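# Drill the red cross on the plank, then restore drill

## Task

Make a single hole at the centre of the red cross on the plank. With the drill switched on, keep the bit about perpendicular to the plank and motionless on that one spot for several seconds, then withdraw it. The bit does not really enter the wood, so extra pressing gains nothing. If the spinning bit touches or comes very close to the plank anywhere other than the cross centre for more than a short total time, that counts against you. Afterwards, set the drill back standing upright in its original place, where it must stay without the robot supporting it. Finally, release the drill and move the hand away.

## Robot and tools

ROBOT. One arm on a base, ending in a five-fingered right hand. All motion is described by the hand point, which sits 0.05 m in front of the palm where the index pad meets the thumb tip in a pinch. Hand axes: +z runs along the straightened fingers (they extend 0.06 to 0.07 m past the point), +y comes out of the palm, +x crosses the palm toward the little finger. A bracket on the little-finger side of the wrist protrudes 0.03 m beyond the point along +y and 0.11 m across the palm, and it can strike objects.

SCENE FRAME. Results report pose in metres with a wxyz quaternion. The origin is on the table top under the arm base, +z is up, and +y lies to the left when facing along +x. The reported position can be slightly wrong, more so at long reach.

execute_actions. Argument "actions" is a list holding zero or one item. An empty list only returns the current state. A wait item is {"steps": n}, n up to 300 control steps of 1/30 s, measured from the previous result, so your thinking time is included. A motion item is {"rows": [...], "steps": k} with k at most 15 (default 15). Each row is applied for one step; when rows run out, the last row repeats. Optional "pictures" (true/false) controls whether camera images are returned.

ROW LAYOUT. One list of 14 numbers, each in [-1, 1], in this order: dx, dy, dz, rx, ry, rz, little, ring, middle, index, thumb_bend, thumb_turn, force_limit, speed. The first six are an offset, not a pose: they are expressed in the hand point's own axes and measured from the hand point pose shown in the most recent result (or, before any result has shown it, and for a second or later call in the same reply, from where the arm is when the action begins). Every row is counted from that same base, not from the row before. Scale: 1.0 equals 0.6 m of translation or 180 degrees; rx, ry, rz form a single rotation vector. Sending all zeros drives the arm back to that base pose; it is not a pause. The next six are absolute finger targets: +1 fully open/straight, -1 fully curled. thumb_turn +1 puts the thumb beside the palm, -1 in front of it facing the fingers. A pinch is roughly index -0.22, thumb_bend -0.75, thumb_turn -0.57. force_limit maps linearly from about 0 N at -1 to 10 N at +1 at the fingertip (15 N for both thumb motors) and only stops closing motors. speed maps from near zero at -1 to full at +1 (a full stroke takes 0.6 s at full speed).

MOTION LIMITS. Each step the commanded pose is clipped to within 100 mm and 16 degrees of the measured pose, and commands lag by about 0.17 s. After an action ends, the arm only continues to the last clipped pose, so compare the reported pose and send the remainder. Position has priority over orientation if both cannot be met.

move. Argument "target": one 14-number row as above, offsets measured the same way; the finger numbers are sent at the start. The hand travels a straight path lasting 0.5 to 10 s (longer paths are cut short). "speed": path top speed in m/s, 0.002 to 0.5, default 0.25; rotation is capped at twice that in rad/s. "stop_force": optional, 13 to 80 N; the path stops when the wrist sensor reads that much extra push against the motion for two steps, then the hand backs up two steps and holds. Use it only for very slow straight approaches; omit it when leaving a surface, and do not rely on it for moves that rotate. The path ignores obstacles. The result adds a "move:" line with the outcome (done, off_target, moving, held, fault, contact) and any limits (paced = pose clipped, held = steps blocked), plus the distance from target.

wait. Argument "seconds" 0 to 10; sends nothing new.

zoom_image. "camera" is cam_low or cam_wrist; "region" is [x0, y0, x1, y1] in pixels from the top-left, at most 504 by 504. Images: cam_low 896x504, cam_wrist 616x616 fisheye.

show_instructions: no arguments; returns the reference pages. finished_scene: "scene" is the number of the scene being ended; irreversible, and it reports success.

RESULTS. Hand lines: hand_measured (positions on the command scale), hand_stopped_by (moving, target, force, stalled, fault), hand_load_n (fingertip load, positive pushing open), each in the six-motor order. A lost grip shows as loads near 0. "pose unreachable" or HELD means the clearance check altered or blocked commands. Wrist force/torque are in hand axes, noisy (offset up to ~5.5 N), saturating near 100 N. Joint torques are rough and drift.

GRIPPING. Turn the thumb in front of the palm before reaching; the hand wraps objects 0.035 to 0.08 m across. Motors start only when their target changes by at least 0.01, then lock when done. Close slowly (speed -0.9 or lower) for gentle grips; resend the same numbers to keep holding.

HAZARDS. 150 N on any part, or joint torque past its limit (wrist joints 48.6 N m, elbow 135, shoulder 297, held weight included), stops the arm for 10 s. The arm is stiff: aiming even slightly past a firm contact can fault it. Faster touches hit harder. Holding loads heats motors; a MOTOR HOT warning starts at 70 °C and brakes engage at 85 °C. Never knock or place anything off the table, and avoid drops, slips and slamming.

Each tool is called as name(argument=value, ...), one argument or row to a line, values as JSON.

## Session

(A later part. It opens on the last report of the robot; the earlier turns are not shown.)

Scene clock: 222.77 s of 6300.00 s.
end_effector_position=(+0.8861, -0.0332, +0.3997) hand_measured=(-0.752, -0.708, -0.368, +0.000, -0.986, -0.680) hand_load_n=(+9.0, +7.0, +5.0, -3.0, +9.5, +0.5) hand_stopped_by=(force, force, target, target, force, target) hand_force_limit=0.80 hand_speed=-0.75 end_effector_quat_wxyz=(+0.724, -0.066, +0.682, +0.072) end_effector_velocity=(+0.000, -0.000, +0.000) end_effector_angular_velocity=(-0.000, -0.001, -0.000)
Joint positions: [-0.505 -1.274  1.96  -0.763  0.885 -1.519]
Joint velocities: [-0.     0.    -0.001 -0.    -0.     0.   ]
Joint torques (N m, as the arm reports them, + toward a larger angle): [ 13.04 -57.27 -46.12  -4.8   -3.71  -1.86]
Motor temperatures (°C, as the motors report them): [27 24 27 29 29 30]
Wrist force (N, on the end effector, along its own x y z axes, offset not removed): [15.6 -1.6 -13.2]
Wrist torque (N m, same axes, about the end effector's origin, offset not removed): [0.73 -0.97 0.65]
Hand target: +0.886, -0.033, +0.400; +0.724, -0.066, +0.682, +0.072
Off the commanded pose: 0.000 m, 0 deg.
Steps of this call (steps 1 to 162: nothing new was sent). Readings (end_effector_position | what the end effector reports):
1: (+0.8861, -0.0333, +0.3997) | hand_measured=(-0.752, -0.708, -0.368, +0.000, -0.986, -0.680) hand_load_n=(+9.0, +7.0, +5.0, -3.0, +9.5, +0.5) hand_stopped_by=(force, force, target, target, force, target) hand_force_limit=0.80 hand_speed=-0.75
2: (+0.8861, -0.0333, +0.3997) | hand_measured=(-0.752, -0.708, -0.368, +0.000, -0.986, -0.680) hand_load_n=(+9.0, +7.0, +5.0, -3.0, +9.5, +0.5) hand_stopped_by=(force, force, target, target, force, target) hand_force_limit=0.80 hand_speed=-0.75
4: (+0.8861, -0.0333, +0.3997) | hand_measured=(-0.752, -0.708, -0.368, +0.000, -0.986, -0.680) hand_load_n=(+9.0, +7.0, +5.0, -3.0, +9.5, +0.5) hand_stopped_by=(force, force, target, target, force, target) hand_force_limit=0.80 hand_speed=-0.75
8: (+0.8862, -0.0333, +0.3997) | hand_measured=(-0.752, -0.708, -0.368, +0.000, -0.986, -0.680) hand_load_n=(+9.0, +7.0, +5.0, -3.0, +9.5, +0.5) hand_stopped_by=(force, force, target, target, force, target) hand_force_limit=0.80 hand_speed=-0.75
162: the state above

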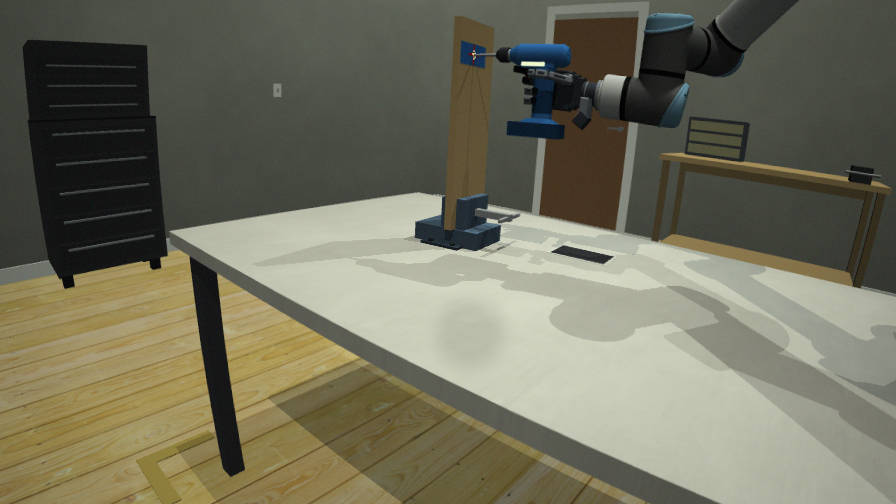

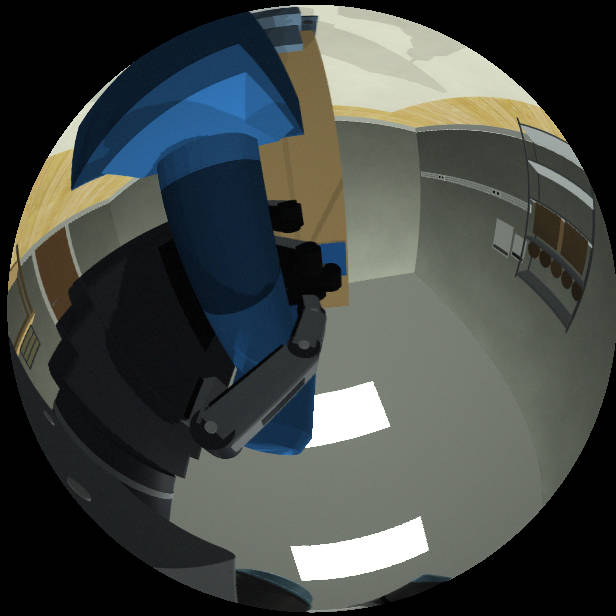

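move(
  target=[0, 0, 0, 0, 0, 0, -1, -1, 0.0, 0.0, -1, -0.68, 0.8, -0.75],
  speed=0.003,
)

move(
  target=[-0.003, 0.004, -0.05, 0, 0, 0, -1, -1, 0.0, 0.0, -1, -0.68, 0.8, -0.75],
  speed=0.03,
)

zoom_image(
  camera="cam_low",
  region=[440, 30, 520, 90],
)

Scene clock: 226.83 s of 6300.00 s.
end_effector_position=(+0.8861, -0.0332, +0.3997) hand_measured=(-0.752, -0.708, +0.000, +0.000, -0.986, -0.680) hand_load_n=(+9.5, +7.0, +0.0, -2.5, +9.5, +1.0) hand_stopped_by=(force, force, target, target, force, target) hand_force_limit=0.80 hand_speed=-0.75 end_effector_quat_wxyz=(+0.724, -0.066, +0.682, +0.072) end_effector_velocity=(-0.000, -0.000, +0.000) end_effector_angular_velocity=(+0.000, +0.000, -0.000)
Joint positions: [-0.505 -1.274  1.96  -0.763  0.885 -1.519]
Joint velocities: [-0.    -0.001  0.001  0.     0.     0.   ]
Joint torques (N m, as the arm reports them, + toward a larger angle): [  8.72 -56.54 -43.45  -5.66  -0.34  -1.59]
Motor temperatures (°C, as the motors report them): [27 24 27 29 29 30]
Wrist force (N, on the end effector, along its own x y z axes, offset not removed): [11.4 -2.0 -13.6]
Wrist torque (N m, same axes, about the end effector's origin, offset not removed): [-0.47 -0.70 -0.04]
Hand target: +0.886, -0.033, +0.400; +0.724, -0.066, +0.682, +0.072
Off the commanded pose: 0.000 m, 0 deg.
move: done

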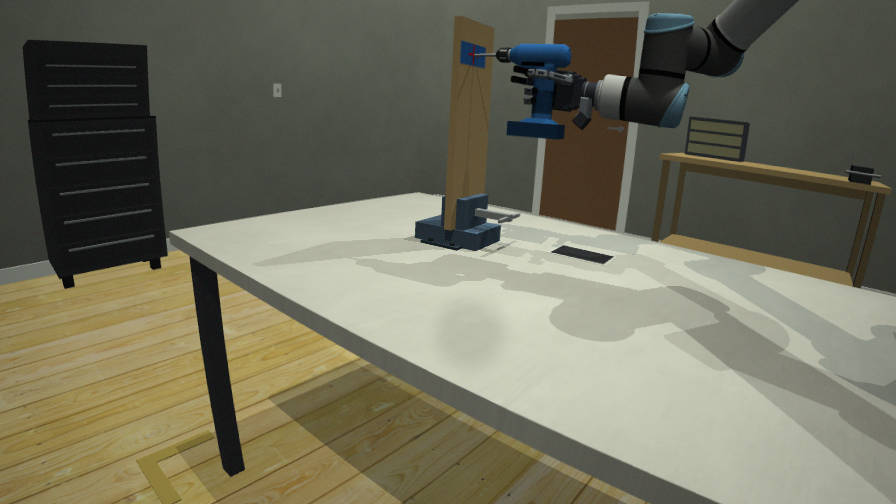

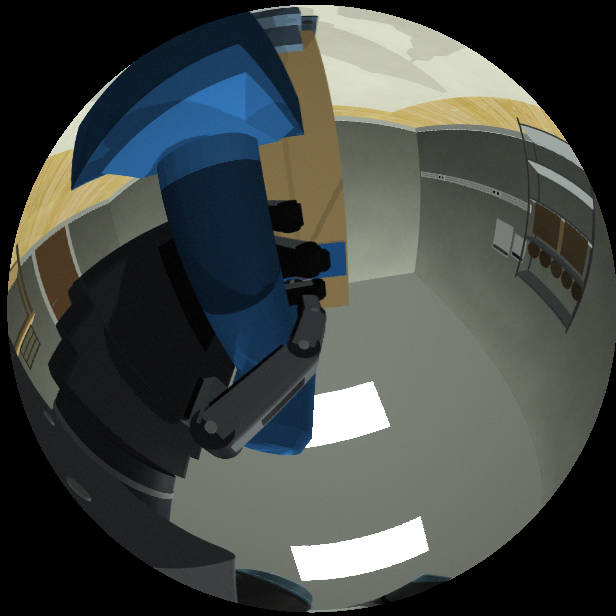

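Scene clock: 228.20 s of 6300.00 s.
end_effector_position=(+0.8565, -0.0367, +0.3997) hand_measured=(-0.752, -0.708, +0.000, +0.000, -0.986, -0.680) hand_load_n=(+9.5, +7.5, +0.0, -1.0, +9.0, +1.0) hand_stopped_by=(force, force, target, target, force, target) hand_force_limit=0.80 hand_speed=-0.75 end_effector_quat_wxyz=(+0.724, -0.066, +0.682, +0.072) end_effector_velocity=(-0.002, -0.001, -0.000) end_effector_angular_velocity=(+0.000, +0.000, -0.001)
Joint positions: [-0.534 -1.314  2.016 -0.78   0.857 -1.516]
Joint velocities: [-0.004 -0.003  0.004 -0.001 -0.003  0.   ]
Joint torques (N m, as the arm reports them, + toward a larger angle): [-11.62 -83.71 -33.    -5.84  -3.79   1.72]
Motor temperatures (°C, as the motors report them): [27 24 27 29 29 30]
Wrist force (N, on the end effector, along its own x y z axes, offset not removed): [9.7 -0.3 0.3]
Wrist torque (N m, same axes, about the end effector's origin, offset not removed): [-0.16 -0.12 0.30]
Hand target: +0.856, -0.037, +0.400; +0.724, -0.066, +0.682, +0.072
Off the commanded pose: 0.000 m, 0 deg.
move: done

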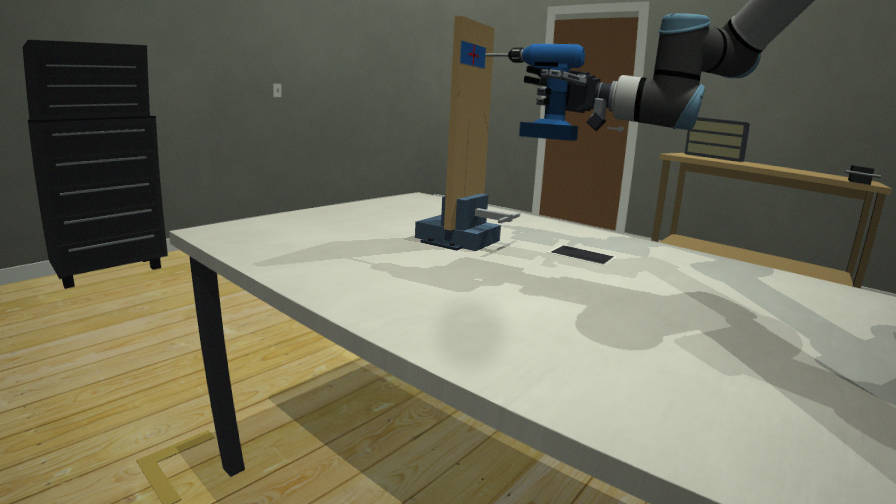

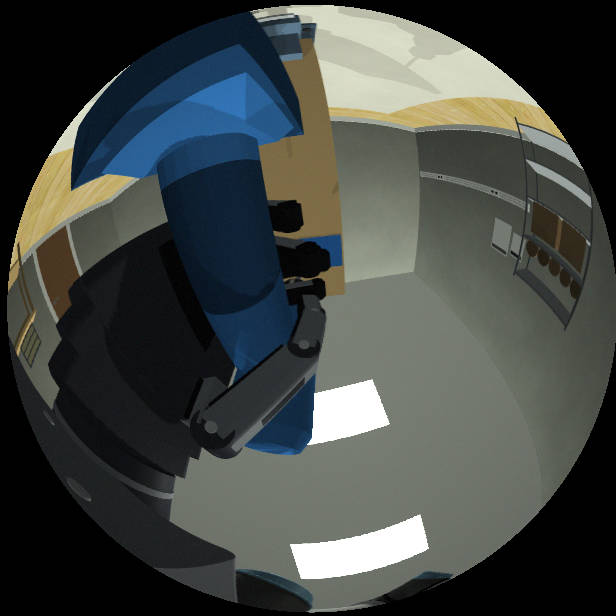

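Region (440, 30, 520, 90) of cam_low's 896x504 image, scaled by 6.300, with more detail than that image has; it fills the top 378 rows of this view, and the rest is white.

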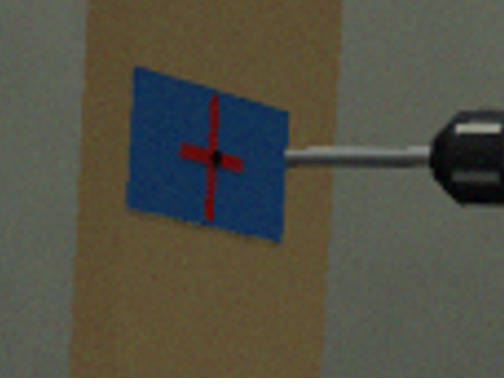

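move(
  target=[0.407, -0.149, -0.168, -0.008, 0, 0, -1, -1, 0.0, 0.0, -1, -0.68, 0.8, -0.75],
  speed=0.12,
)

zoom_image(
  camera="cam_low",
  region=[520, 150, 660, 280],
)

Scene clock: 235.43 s of 6300.00 s.
end_effector_position=(+0.7899, -0.1409, +0.1501) hand_measured=(-0.752, -0.708, +0.000, +0.000, -0.986, -0.680) hand_load_n=(+9.5, +7.5, +0.0, -1.0, +9.0, +1.0) hand_stopped_by=(force, force, target, target, force, target) hand_force_limit=0.80 hand_speed=-0.75 end_effector_quat_wxyz=(+0.724, -0.075, +0.681, +0.080) end_effector_velocity=(+0.000, -0.002, -0.001) end_effector_angular_velocity=(-0.001, -0.003, -0.000)
Joint positions: [-0.749 -0.964  2.149 -1.288  0.618 -1.484]
Joint velocities: [-0.002  0.003 -0.002 -0.006 -0.002  0.002]
Joint torques (N m, as the arm reports them, + toward a larger angle): [-11.94 -60.68 -20.4   -5.13  -3.7    1.8 ]
Motor temperatures (°C, as the motors report them): [27 24 27 29 29 30]
Wrist force (N, on the end effector, along its own x y z axes, offset not removed): [13.7 -0.6 0.1]
Wrist torque (N m, same axes, about the end effector's origin, offset not removed): [-0.05 -0.77 0.28]
Hand target: +0.790, -0.141, +0.150; +0.724, -0.075, +0.681, +0.080
Off the commanded pose: 0.001 m, 0 deg.
move: done

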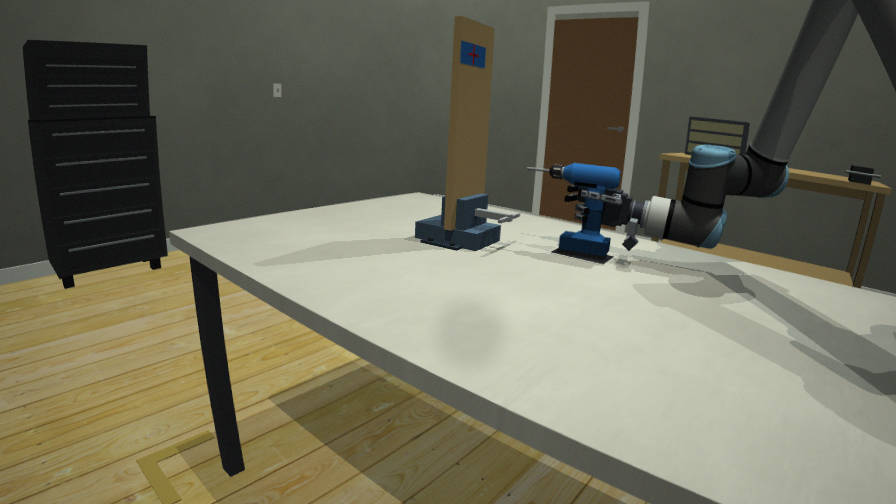

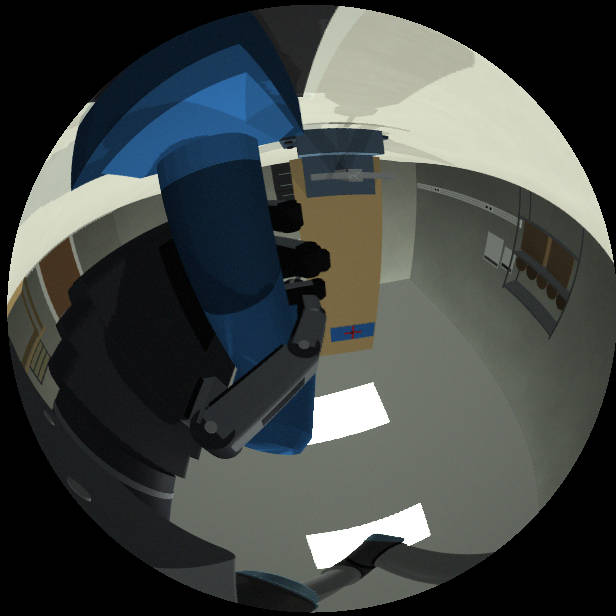

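Region (520, 150, 660, 280) of cam_low's 896x504 image, scaled by 3.600, with more detail than that image has; it fills the top 468 rows of this view, and the rest is white.

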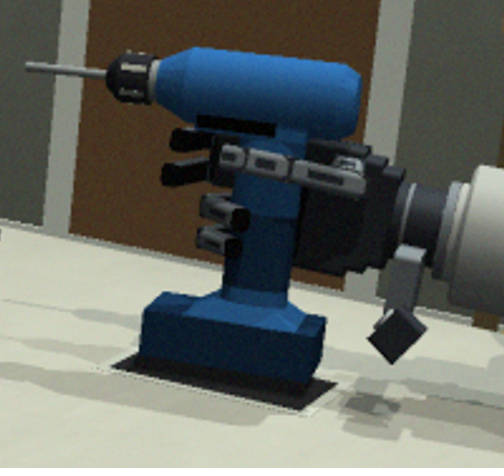

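zoom_image(
  camera="cam_low",
  region=[545, 220, 625, 270],
)

Region (545, 220, 625, 270) of cam_low's 896x504 image, scaled by 6.300, with more detail than that image has; it fills the top 315 rows of this view, and the rest is white.

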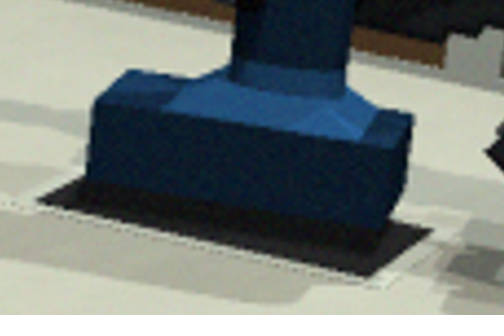

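move(
  target=[0.008, -0.011, 0.007, 0.05, 0, 0, -1, -1, 0.0, 0.0, -1, -0.68, 0.8, -0.75],
  speed=0.05,
)

zoom_image(
  camera="cam_low",
  region=[545, 220, 625, 270],
)

Scene clock: 247.10 s of 6300.00 s.
end_effector_position=(+0.7956, -0.1463, +0.1456) hand_measured=(-0.752, -0.708, +0.000, +0.000, -0.986, -0.680) hand_load_n=(+9.5, +7.5, +0.0, -1.0, +9.0, +1.0) hand_stopped_by=(force, force, target, target, force, target) hand_force_limit=0.80 hand_speed=-0.75 end_effector_quat_wxyz=(+0.727, -0.019, +0.686, +0.027) end_effector_velocity=(-0.000, +0.000, -0.001) end_effector_angular_velocity=(+0.002, +0.001, -0.015)
Joint positions: [-0.714 -0.971  2.189 -1.299  0.807 -1.503]
Joint velocities: [ 0.004 -0.     0.005 -0.001  0.018 -0.001]
Joint torques (N m, as the arm reports them, + toward a larger angle): [  9.41 -96.13 -13.04  -5.91   5.19  -1.79]
Motor temperatures (°C, as the motors report them): [27 24 27 29 29 30]
Wrist force (N, on the end effector, along its own x y z axes, offset not removed): [12.9 -4.0 -1.5]
Wrist torque (N m, same axes, about the end effector's origin, offset not removed): [-0.46 -0.38 0.19]
Hand target: +0.796, -0.146, +0.146; +0.727, -0.018, +0.686, +0.027
Off the commanded pose: 0.000 m, 0 deg.
move: done

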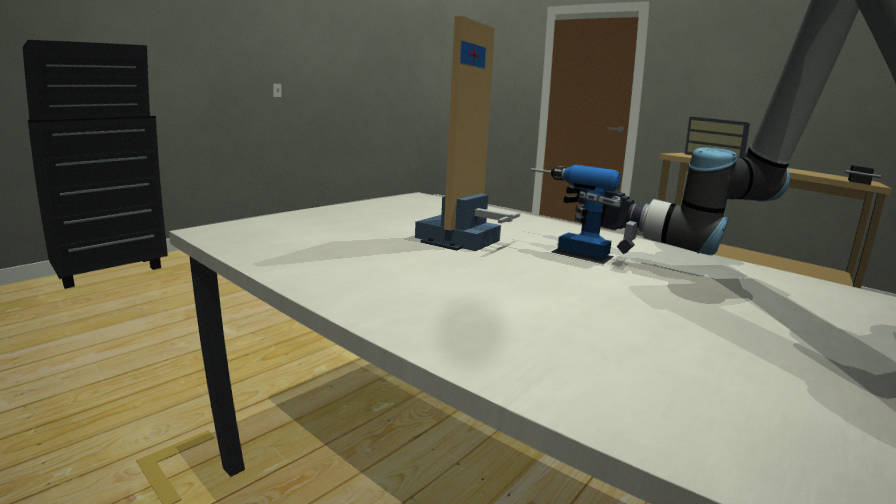

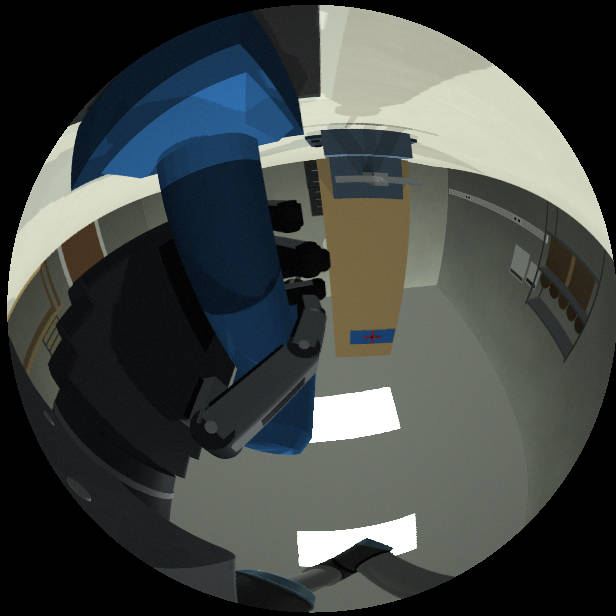

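Region (545, 220, 625, 270) of cam_low's 896x504 image, scaled by 6.300, with more detail than that image has; it fills the top 315 rows of this view, and the rest is white.

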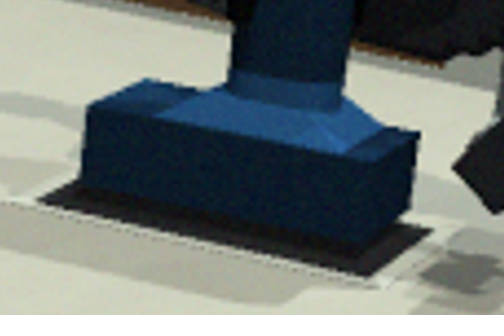

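move(
  target=[0.025, 0.004, 0.003, 0, 0, 0, -1, -1, 0.0, 0.0, -1, -0.68, 0.8, -0.75],
  speed=0.005,
  stop_force=13,
)

zoom_image(
  camera="cam_low",
  region=[545, 220, 625, 270],
)

Scene clock: 252.03 s of 6300.00 s.
end_effector_position=(+0.7969, -0.1450, +0.1385) hand_measured=(-0.752, -0.708, +0.000, +0.000, -0.986, -0.680) hand_load_n=(+9.0, +7.0, +0.0, -0.5, +10.0, +2.0) hand_stopped_by=(force, force, target, target, force, target) hand_force_limit=0.80 hand_speed=-0.75 end_effector_quat_wxyz=(+0.727, -0.019, +0.686, +0.027) end_effector_velocity=(-0.001, +0.000, -0.001) end_effector_angular_velocity=(+0.003, +0.004, -0.001)
Joint positions: [-0.711 -0.957  2.187 -1.311  0.811 -1.504]
Joint velocities: [-0.001 -0.001  0.001  0.004  0.     0.   ]
Joint torques (N m, as the arm reports them, + toward a larger angle): [ -7.29 -85.83 -16.21   2.     3.65  -2.23]
Motor temperatures (°C, as the motors report them): [27 24 27 29 29 30]
Wrist force (N, on the end effector, along its own x y z axes, offset not removed): [-6.5 0.7 1.7]
Wrist torque (N m, same axes, about the end effector's origin, offset not removed): [-0.41 -0.71 -0.49]
Hand target: +0.797, -0.145, +0.139; +0.727, -0.019, +0.686, +0.027
Off the commanded pose: 0.008 m, 0 deg.
move: contact

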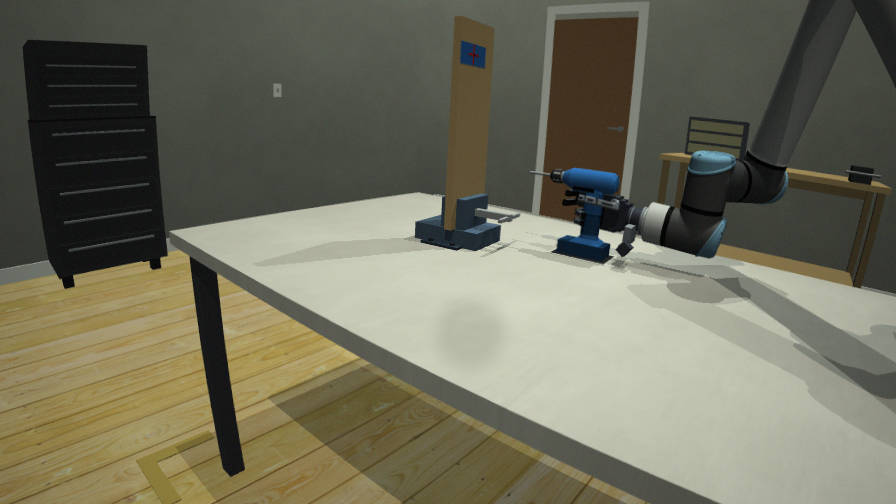

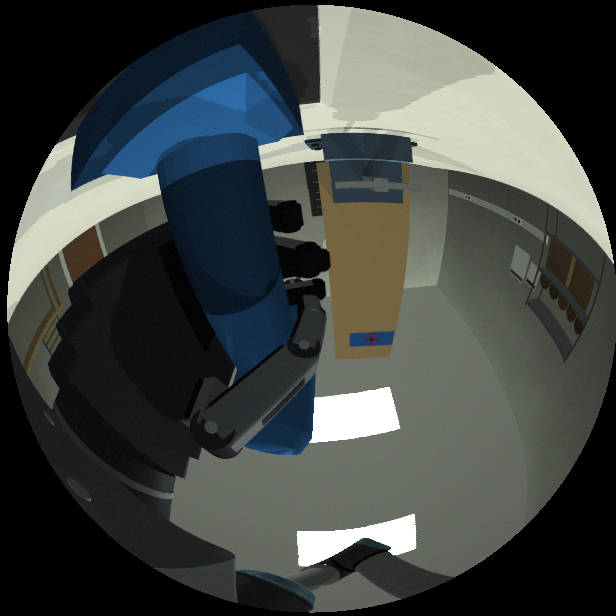

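Region (545, 220, 625, 270) of cam_low's 896x504 image, scaled by 6.300, with more detail than that image has; it fills the top 315 rows of this view, and the rest is white.

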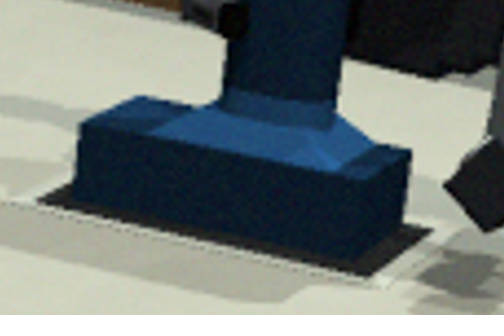

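move(
  target=[0, 0, 0, 0, 0, 0, 0.3, 0.3, 0.3, 0.0, -0.3, -1, 0.8, -0.6],
  speed=0.005,
)

move(
  target=[0.012, -0.004, 0, 0, 0, 0, 1, 1, 1, 0.0, 1, -1, 0.8, -0.4],
  speed=0.01,
)

zoom_image(
  camera="cam_low",
  region=[520, 150, 660, 280],
)

Scene clock: 257.47 s of 6300.00 s.
end_effector_position=(+0.7969, -0.1450, +0.1385) hand_measured=(+0.300, +0.300, +0.300, +0.000, -0.300, -1.000) hand_load_n=(+0.0, +0.0, +0.0, +0.5, +0.0, +0.0) hand_stopped_by=(target, target, target, target, target, target) hand_force_limit=0.80 hand_speed=-0.60 end_effector_quat_wxyz=(+0.727, -0.019, +0.686, +0.027) end_effector_velocity=(-0.000, +0.000, +0.001) end_effector_angular_velocity=(-0.001, -0.001, -0.000)
Joint positions: [-0.711 -0.957  2.187 -1.311  0.811 -1.504]
Joint velocities: [-0.    -0.002  0.001 -0.     0.    -0.   ]
Joint torques (N m, as the arm reports them, + toward a larger angle): [ 10.62 -57.1  -25.17  -5.09   4.17  -1.71]
Motor temperatures (°C, as the motors report them): [27 24 27 29 29 30]
Wrist force (N, on the end effector, along its own x y z axes, offset not removed): [6.9 -5.7 6.8]
Wrist torque (N m, same axes, about the end effector's origin, offset not removed): [-1.12 -0.25 0.15]
Hand target: +0.797, -0.145, +0.139; +0.727, -0.019, +0.686, +0.027
Off the commanded pose: 0.000 m, 0 deg.
move: done

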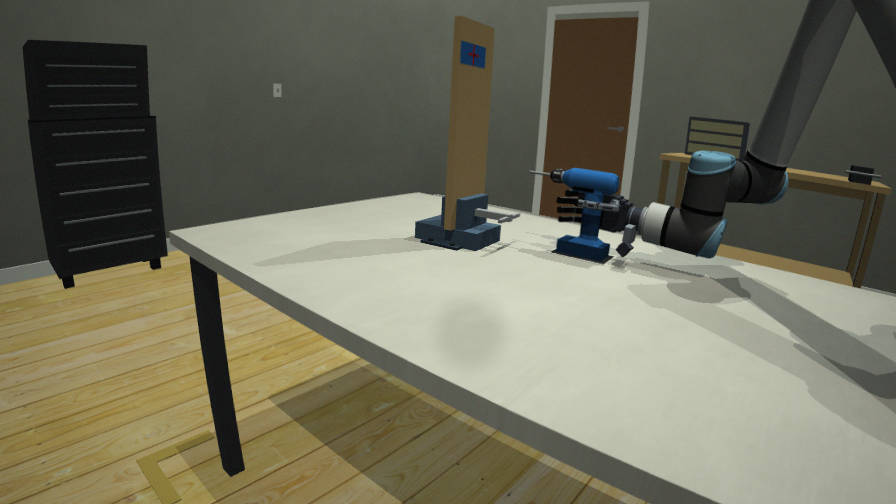

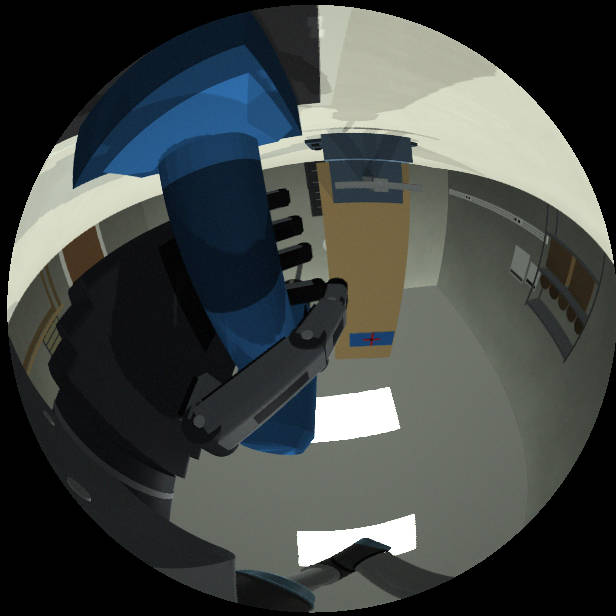

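Scene clock: 259.80 s of 6300.00 s.
end_effector_position=(+0.7975, -0.1473, +0.1313) hand_measured=(+1.000, +1.000, +1.000, +0.000, +1.000, -1.000) hand_load_n=(+0.0, +0.0, +0.0, +0.0, +0.0, +0.0) hand_stopped_by=(target, target, target, target, target, target) hand_force_limit=0.80 hand_speed=-0.40 end_effector_quat_wxyz=(+0.727, -0.019, +0.686, +0.027) end_effector_velocity=(-0.000, -0.000, -0.000) end_effector_angular_velocity=(-0.000, +0.000, -0.000)
Joint positions: [-0.713 -0.942  2.183 -1.322  0.809 -1.503]
Joint velocities: [-0.  0.  0. -0. -0. -0.]
Joint torques (N m, as the arm reports them, + toward a larger angle): [-10.97 -54.02 -22.69  -4.29  -3.46   1.37]
Motor temperatures (°C, as the motors report them): [27 24 27 29 29 30]
Wrist force (N, on the end effector, along its own x y z axes, offset not removed): [0.0 -3.9 -1.8]
Wrist torque (N m, same axes, about the end effector's origin, offset not removed): [-0.47 -0.05 0.00]
Hand target: +0.797, -0.147, +0.131; +0.727, -0.019, +0.686, +0.027
Off the commanded pose: 0.000 m, 0 deg.
move: done

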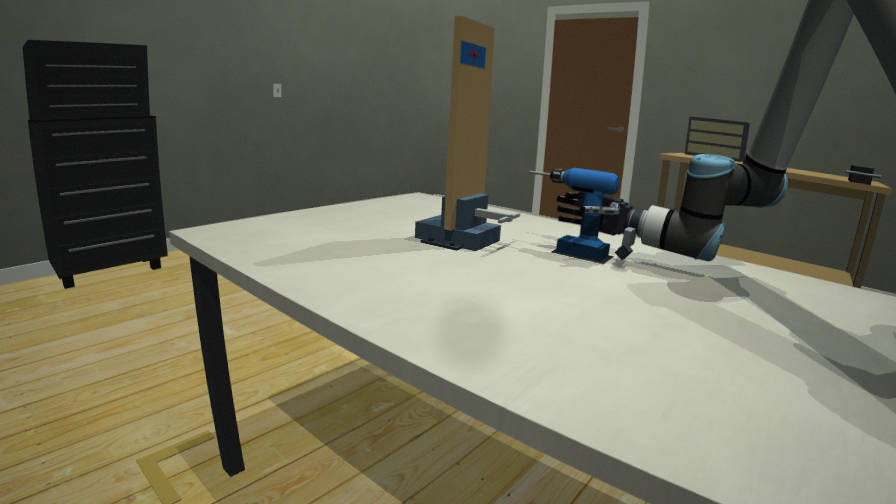

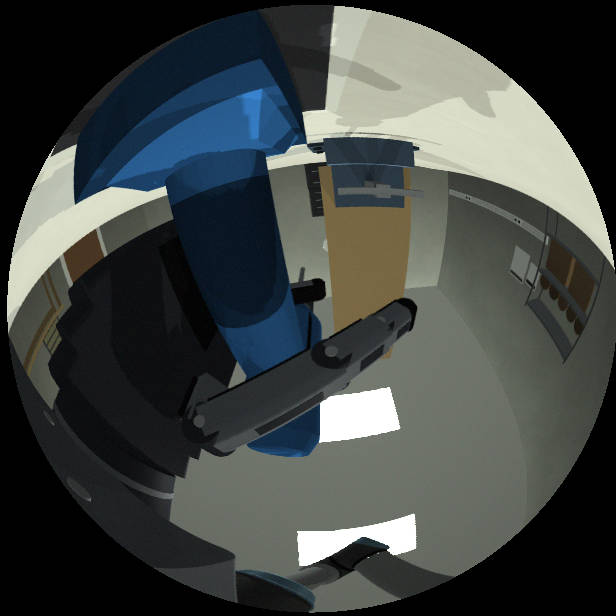

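Region (520, 150, 660, 280) of cam_low's 896x504 image, scaled by 3.600, with more detail than that image has; it fills the top 468 rows of this view, and the rest is white.

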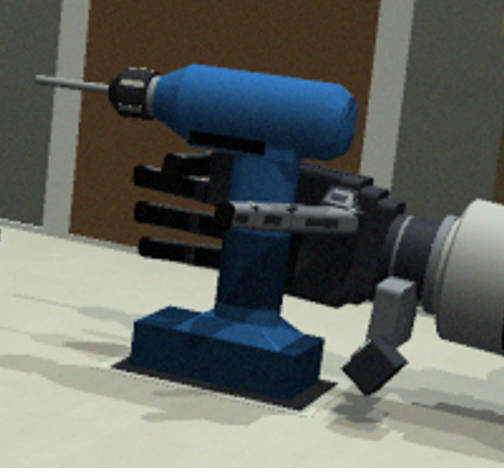

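move(
  target=[0, -0.006, 0, 0, 0, 0, 1, 1, 1, 1, 1, -1, 0.8, -0.2],
  speed=0.01,
)

move(
  target=[-0.018, -0.13, -0.3, 0, 0, 0, 1, 1, 1, 1, 1, -1, 0.8, -0.2],
  speed=0.08,
)

zoom_image(
  camera="cam_low",
  region=[520, 150, 700, 290],
)

Scene clock: 263.17 s of 6300.00 s.
end_effector_position=(+0.7977, -0.1509, +0.1313) hand_measured=(+1.000, +1.000, +1.000, +1.000, +1.000, -1.000) hand_load_n=(+0.0, +0.0, +0.0, +0.0, +0.0, +0.0) hand_stopped_by=(target, target, target, target, target, target) hand_force_limit=0.80 hand_speed=-0.20 end_effector_quat_wxyz=(+0.727, -0.019, +0.686, +0.027) end_effector_velocity=(-0.000, -0.001, -0.001) end_effector_angular_velocity=(+0.000, +0.001, -0.001)
Joint positions: [-0.718 -0.941  2.18  -1.32   0.804 -1.503]
Joint velocities: [-0.001  0.001 -0.001  0.    -0.    -0.   ]
Joint torques (N m, as the arm reports them, + toward a larger angle): [-11.49 -53.73 -23.52   0.54  -3.72   1.59]
Motor temperatures (°C, as the motors report them): [27 24 27 29 29 30]
Wrist force (N, on the end effector, along its own x y z axes, offset not removed): [-0.6 2.1 -5.5]
Wrist torque (N m, same axes, about the end effector's origin, offset not removed): [0.64 0.14 0.20]
Hand target: +0.798, -0.151, +0.131; +0.727, -0.019, +0.686, +0.027
Off the commanded pose: 0.000 m, 0 deg.
move: done

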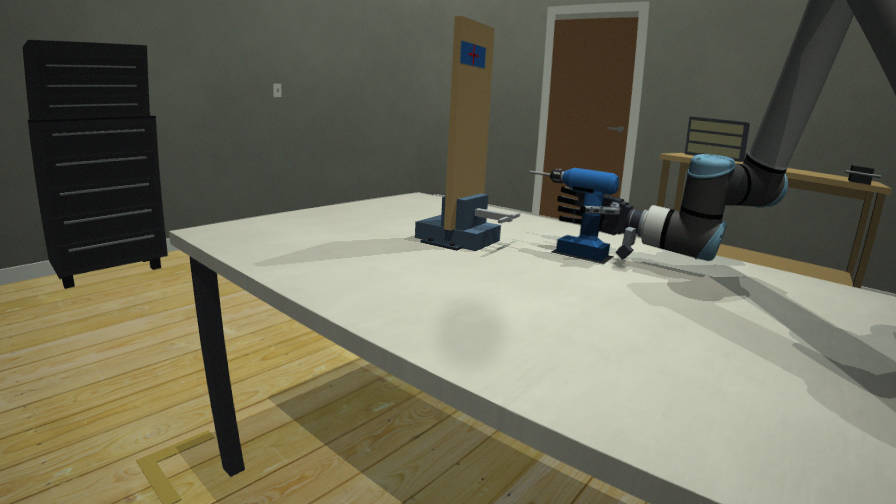

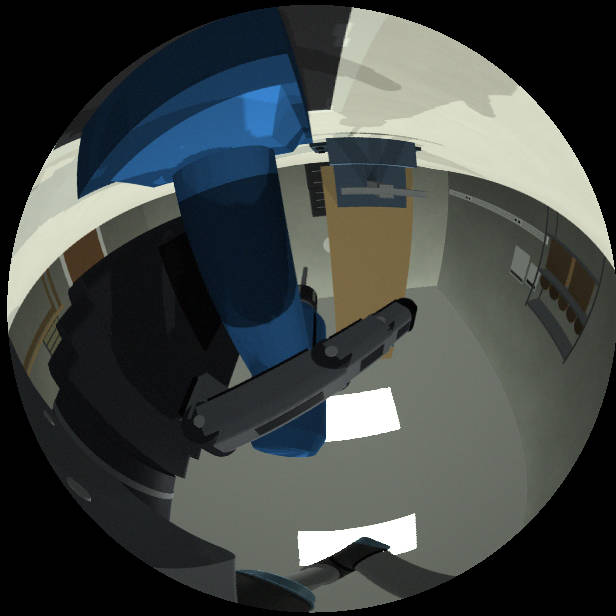

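Scene clock: 266.13 s of 6300.00 s.
end_effector_position=(+0.6233, -0.2404, +0.1307) hand_measured=(+1.000, +1.000, +1.000, +1.000, +1.000, -1.000) hand_load_n=(+0.0, +0.0, +0.0, +0.0, +0.0, +0.0) hand_stopped_by=(target, target, target, target, target, target) hand_force_limit=0.80 hand_speed=-0.20 end_effector_quat_wxyz=(+0.727, -0.019, +0.685, +0.027) end_effector_velocity=(-0.003, -0.001, -0.001) end_effector_angular_velocity=(+0.002, +0.000, -0.001)
Joint positions: [-1.102 -1.001  2.393 -1.537  0.422 -1.427]
Joint velocities: [-0.006  0.001  0.003 -0.006 -0.005  0.004]
Joint torques (N m, as the arm reports them, + toward a larger angle): [-10.88 -77.46  -1.92  -3.54  -3.24   2.09]
Motor temperatures (°C, as the motors report them): [27 24 27 29 29 30]
Wrist force (N, on the end effector, along its own x y z axes, offset not removed): [0.1 -7.1 1.3]
Wrist torque (N m, same axes, about the end effector's origin, offset not removed): [-1.06 0.02 -0.19]
Hand target: +0.623, -0.241, +0.131; +0.727, -0.019, +0.685, +0.027
Off the commanded pose: 0.000 m, 0 deg.
move: done

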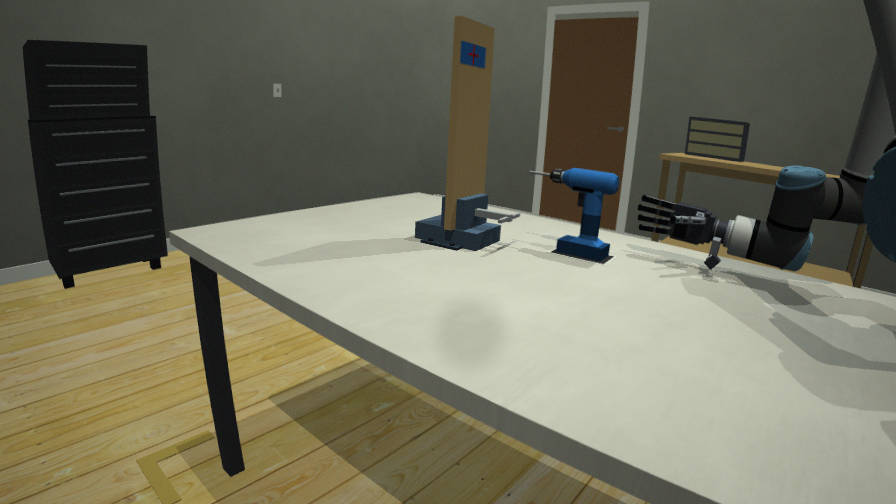

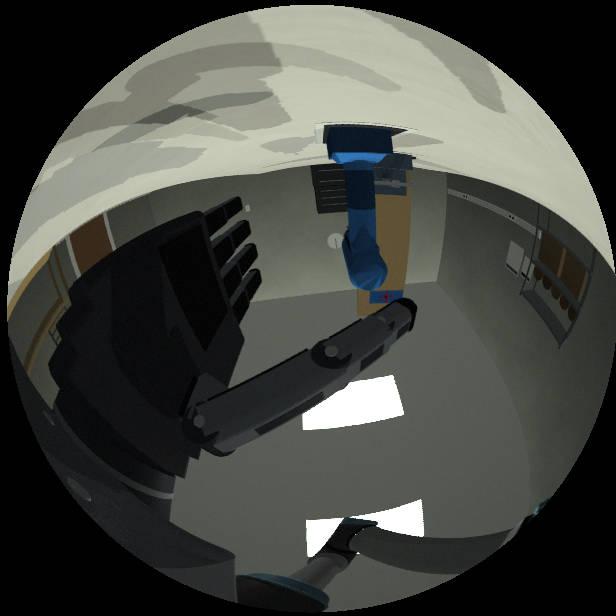

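Region (520, 150, 700, 290) of cam_low's 896x504 image, scaled by 2.800, with more detail than that image has.

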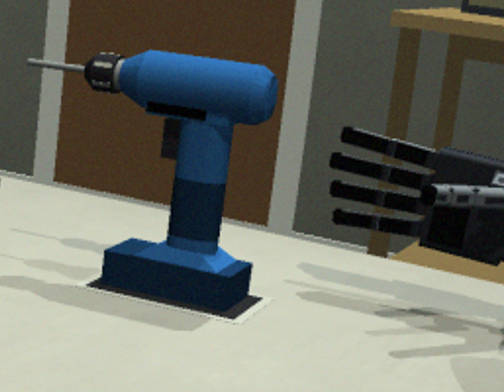

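Drill stands within its outline and the hand is clear.

finished_scene(
  scene=2,
)

The scene is finished: the task was done.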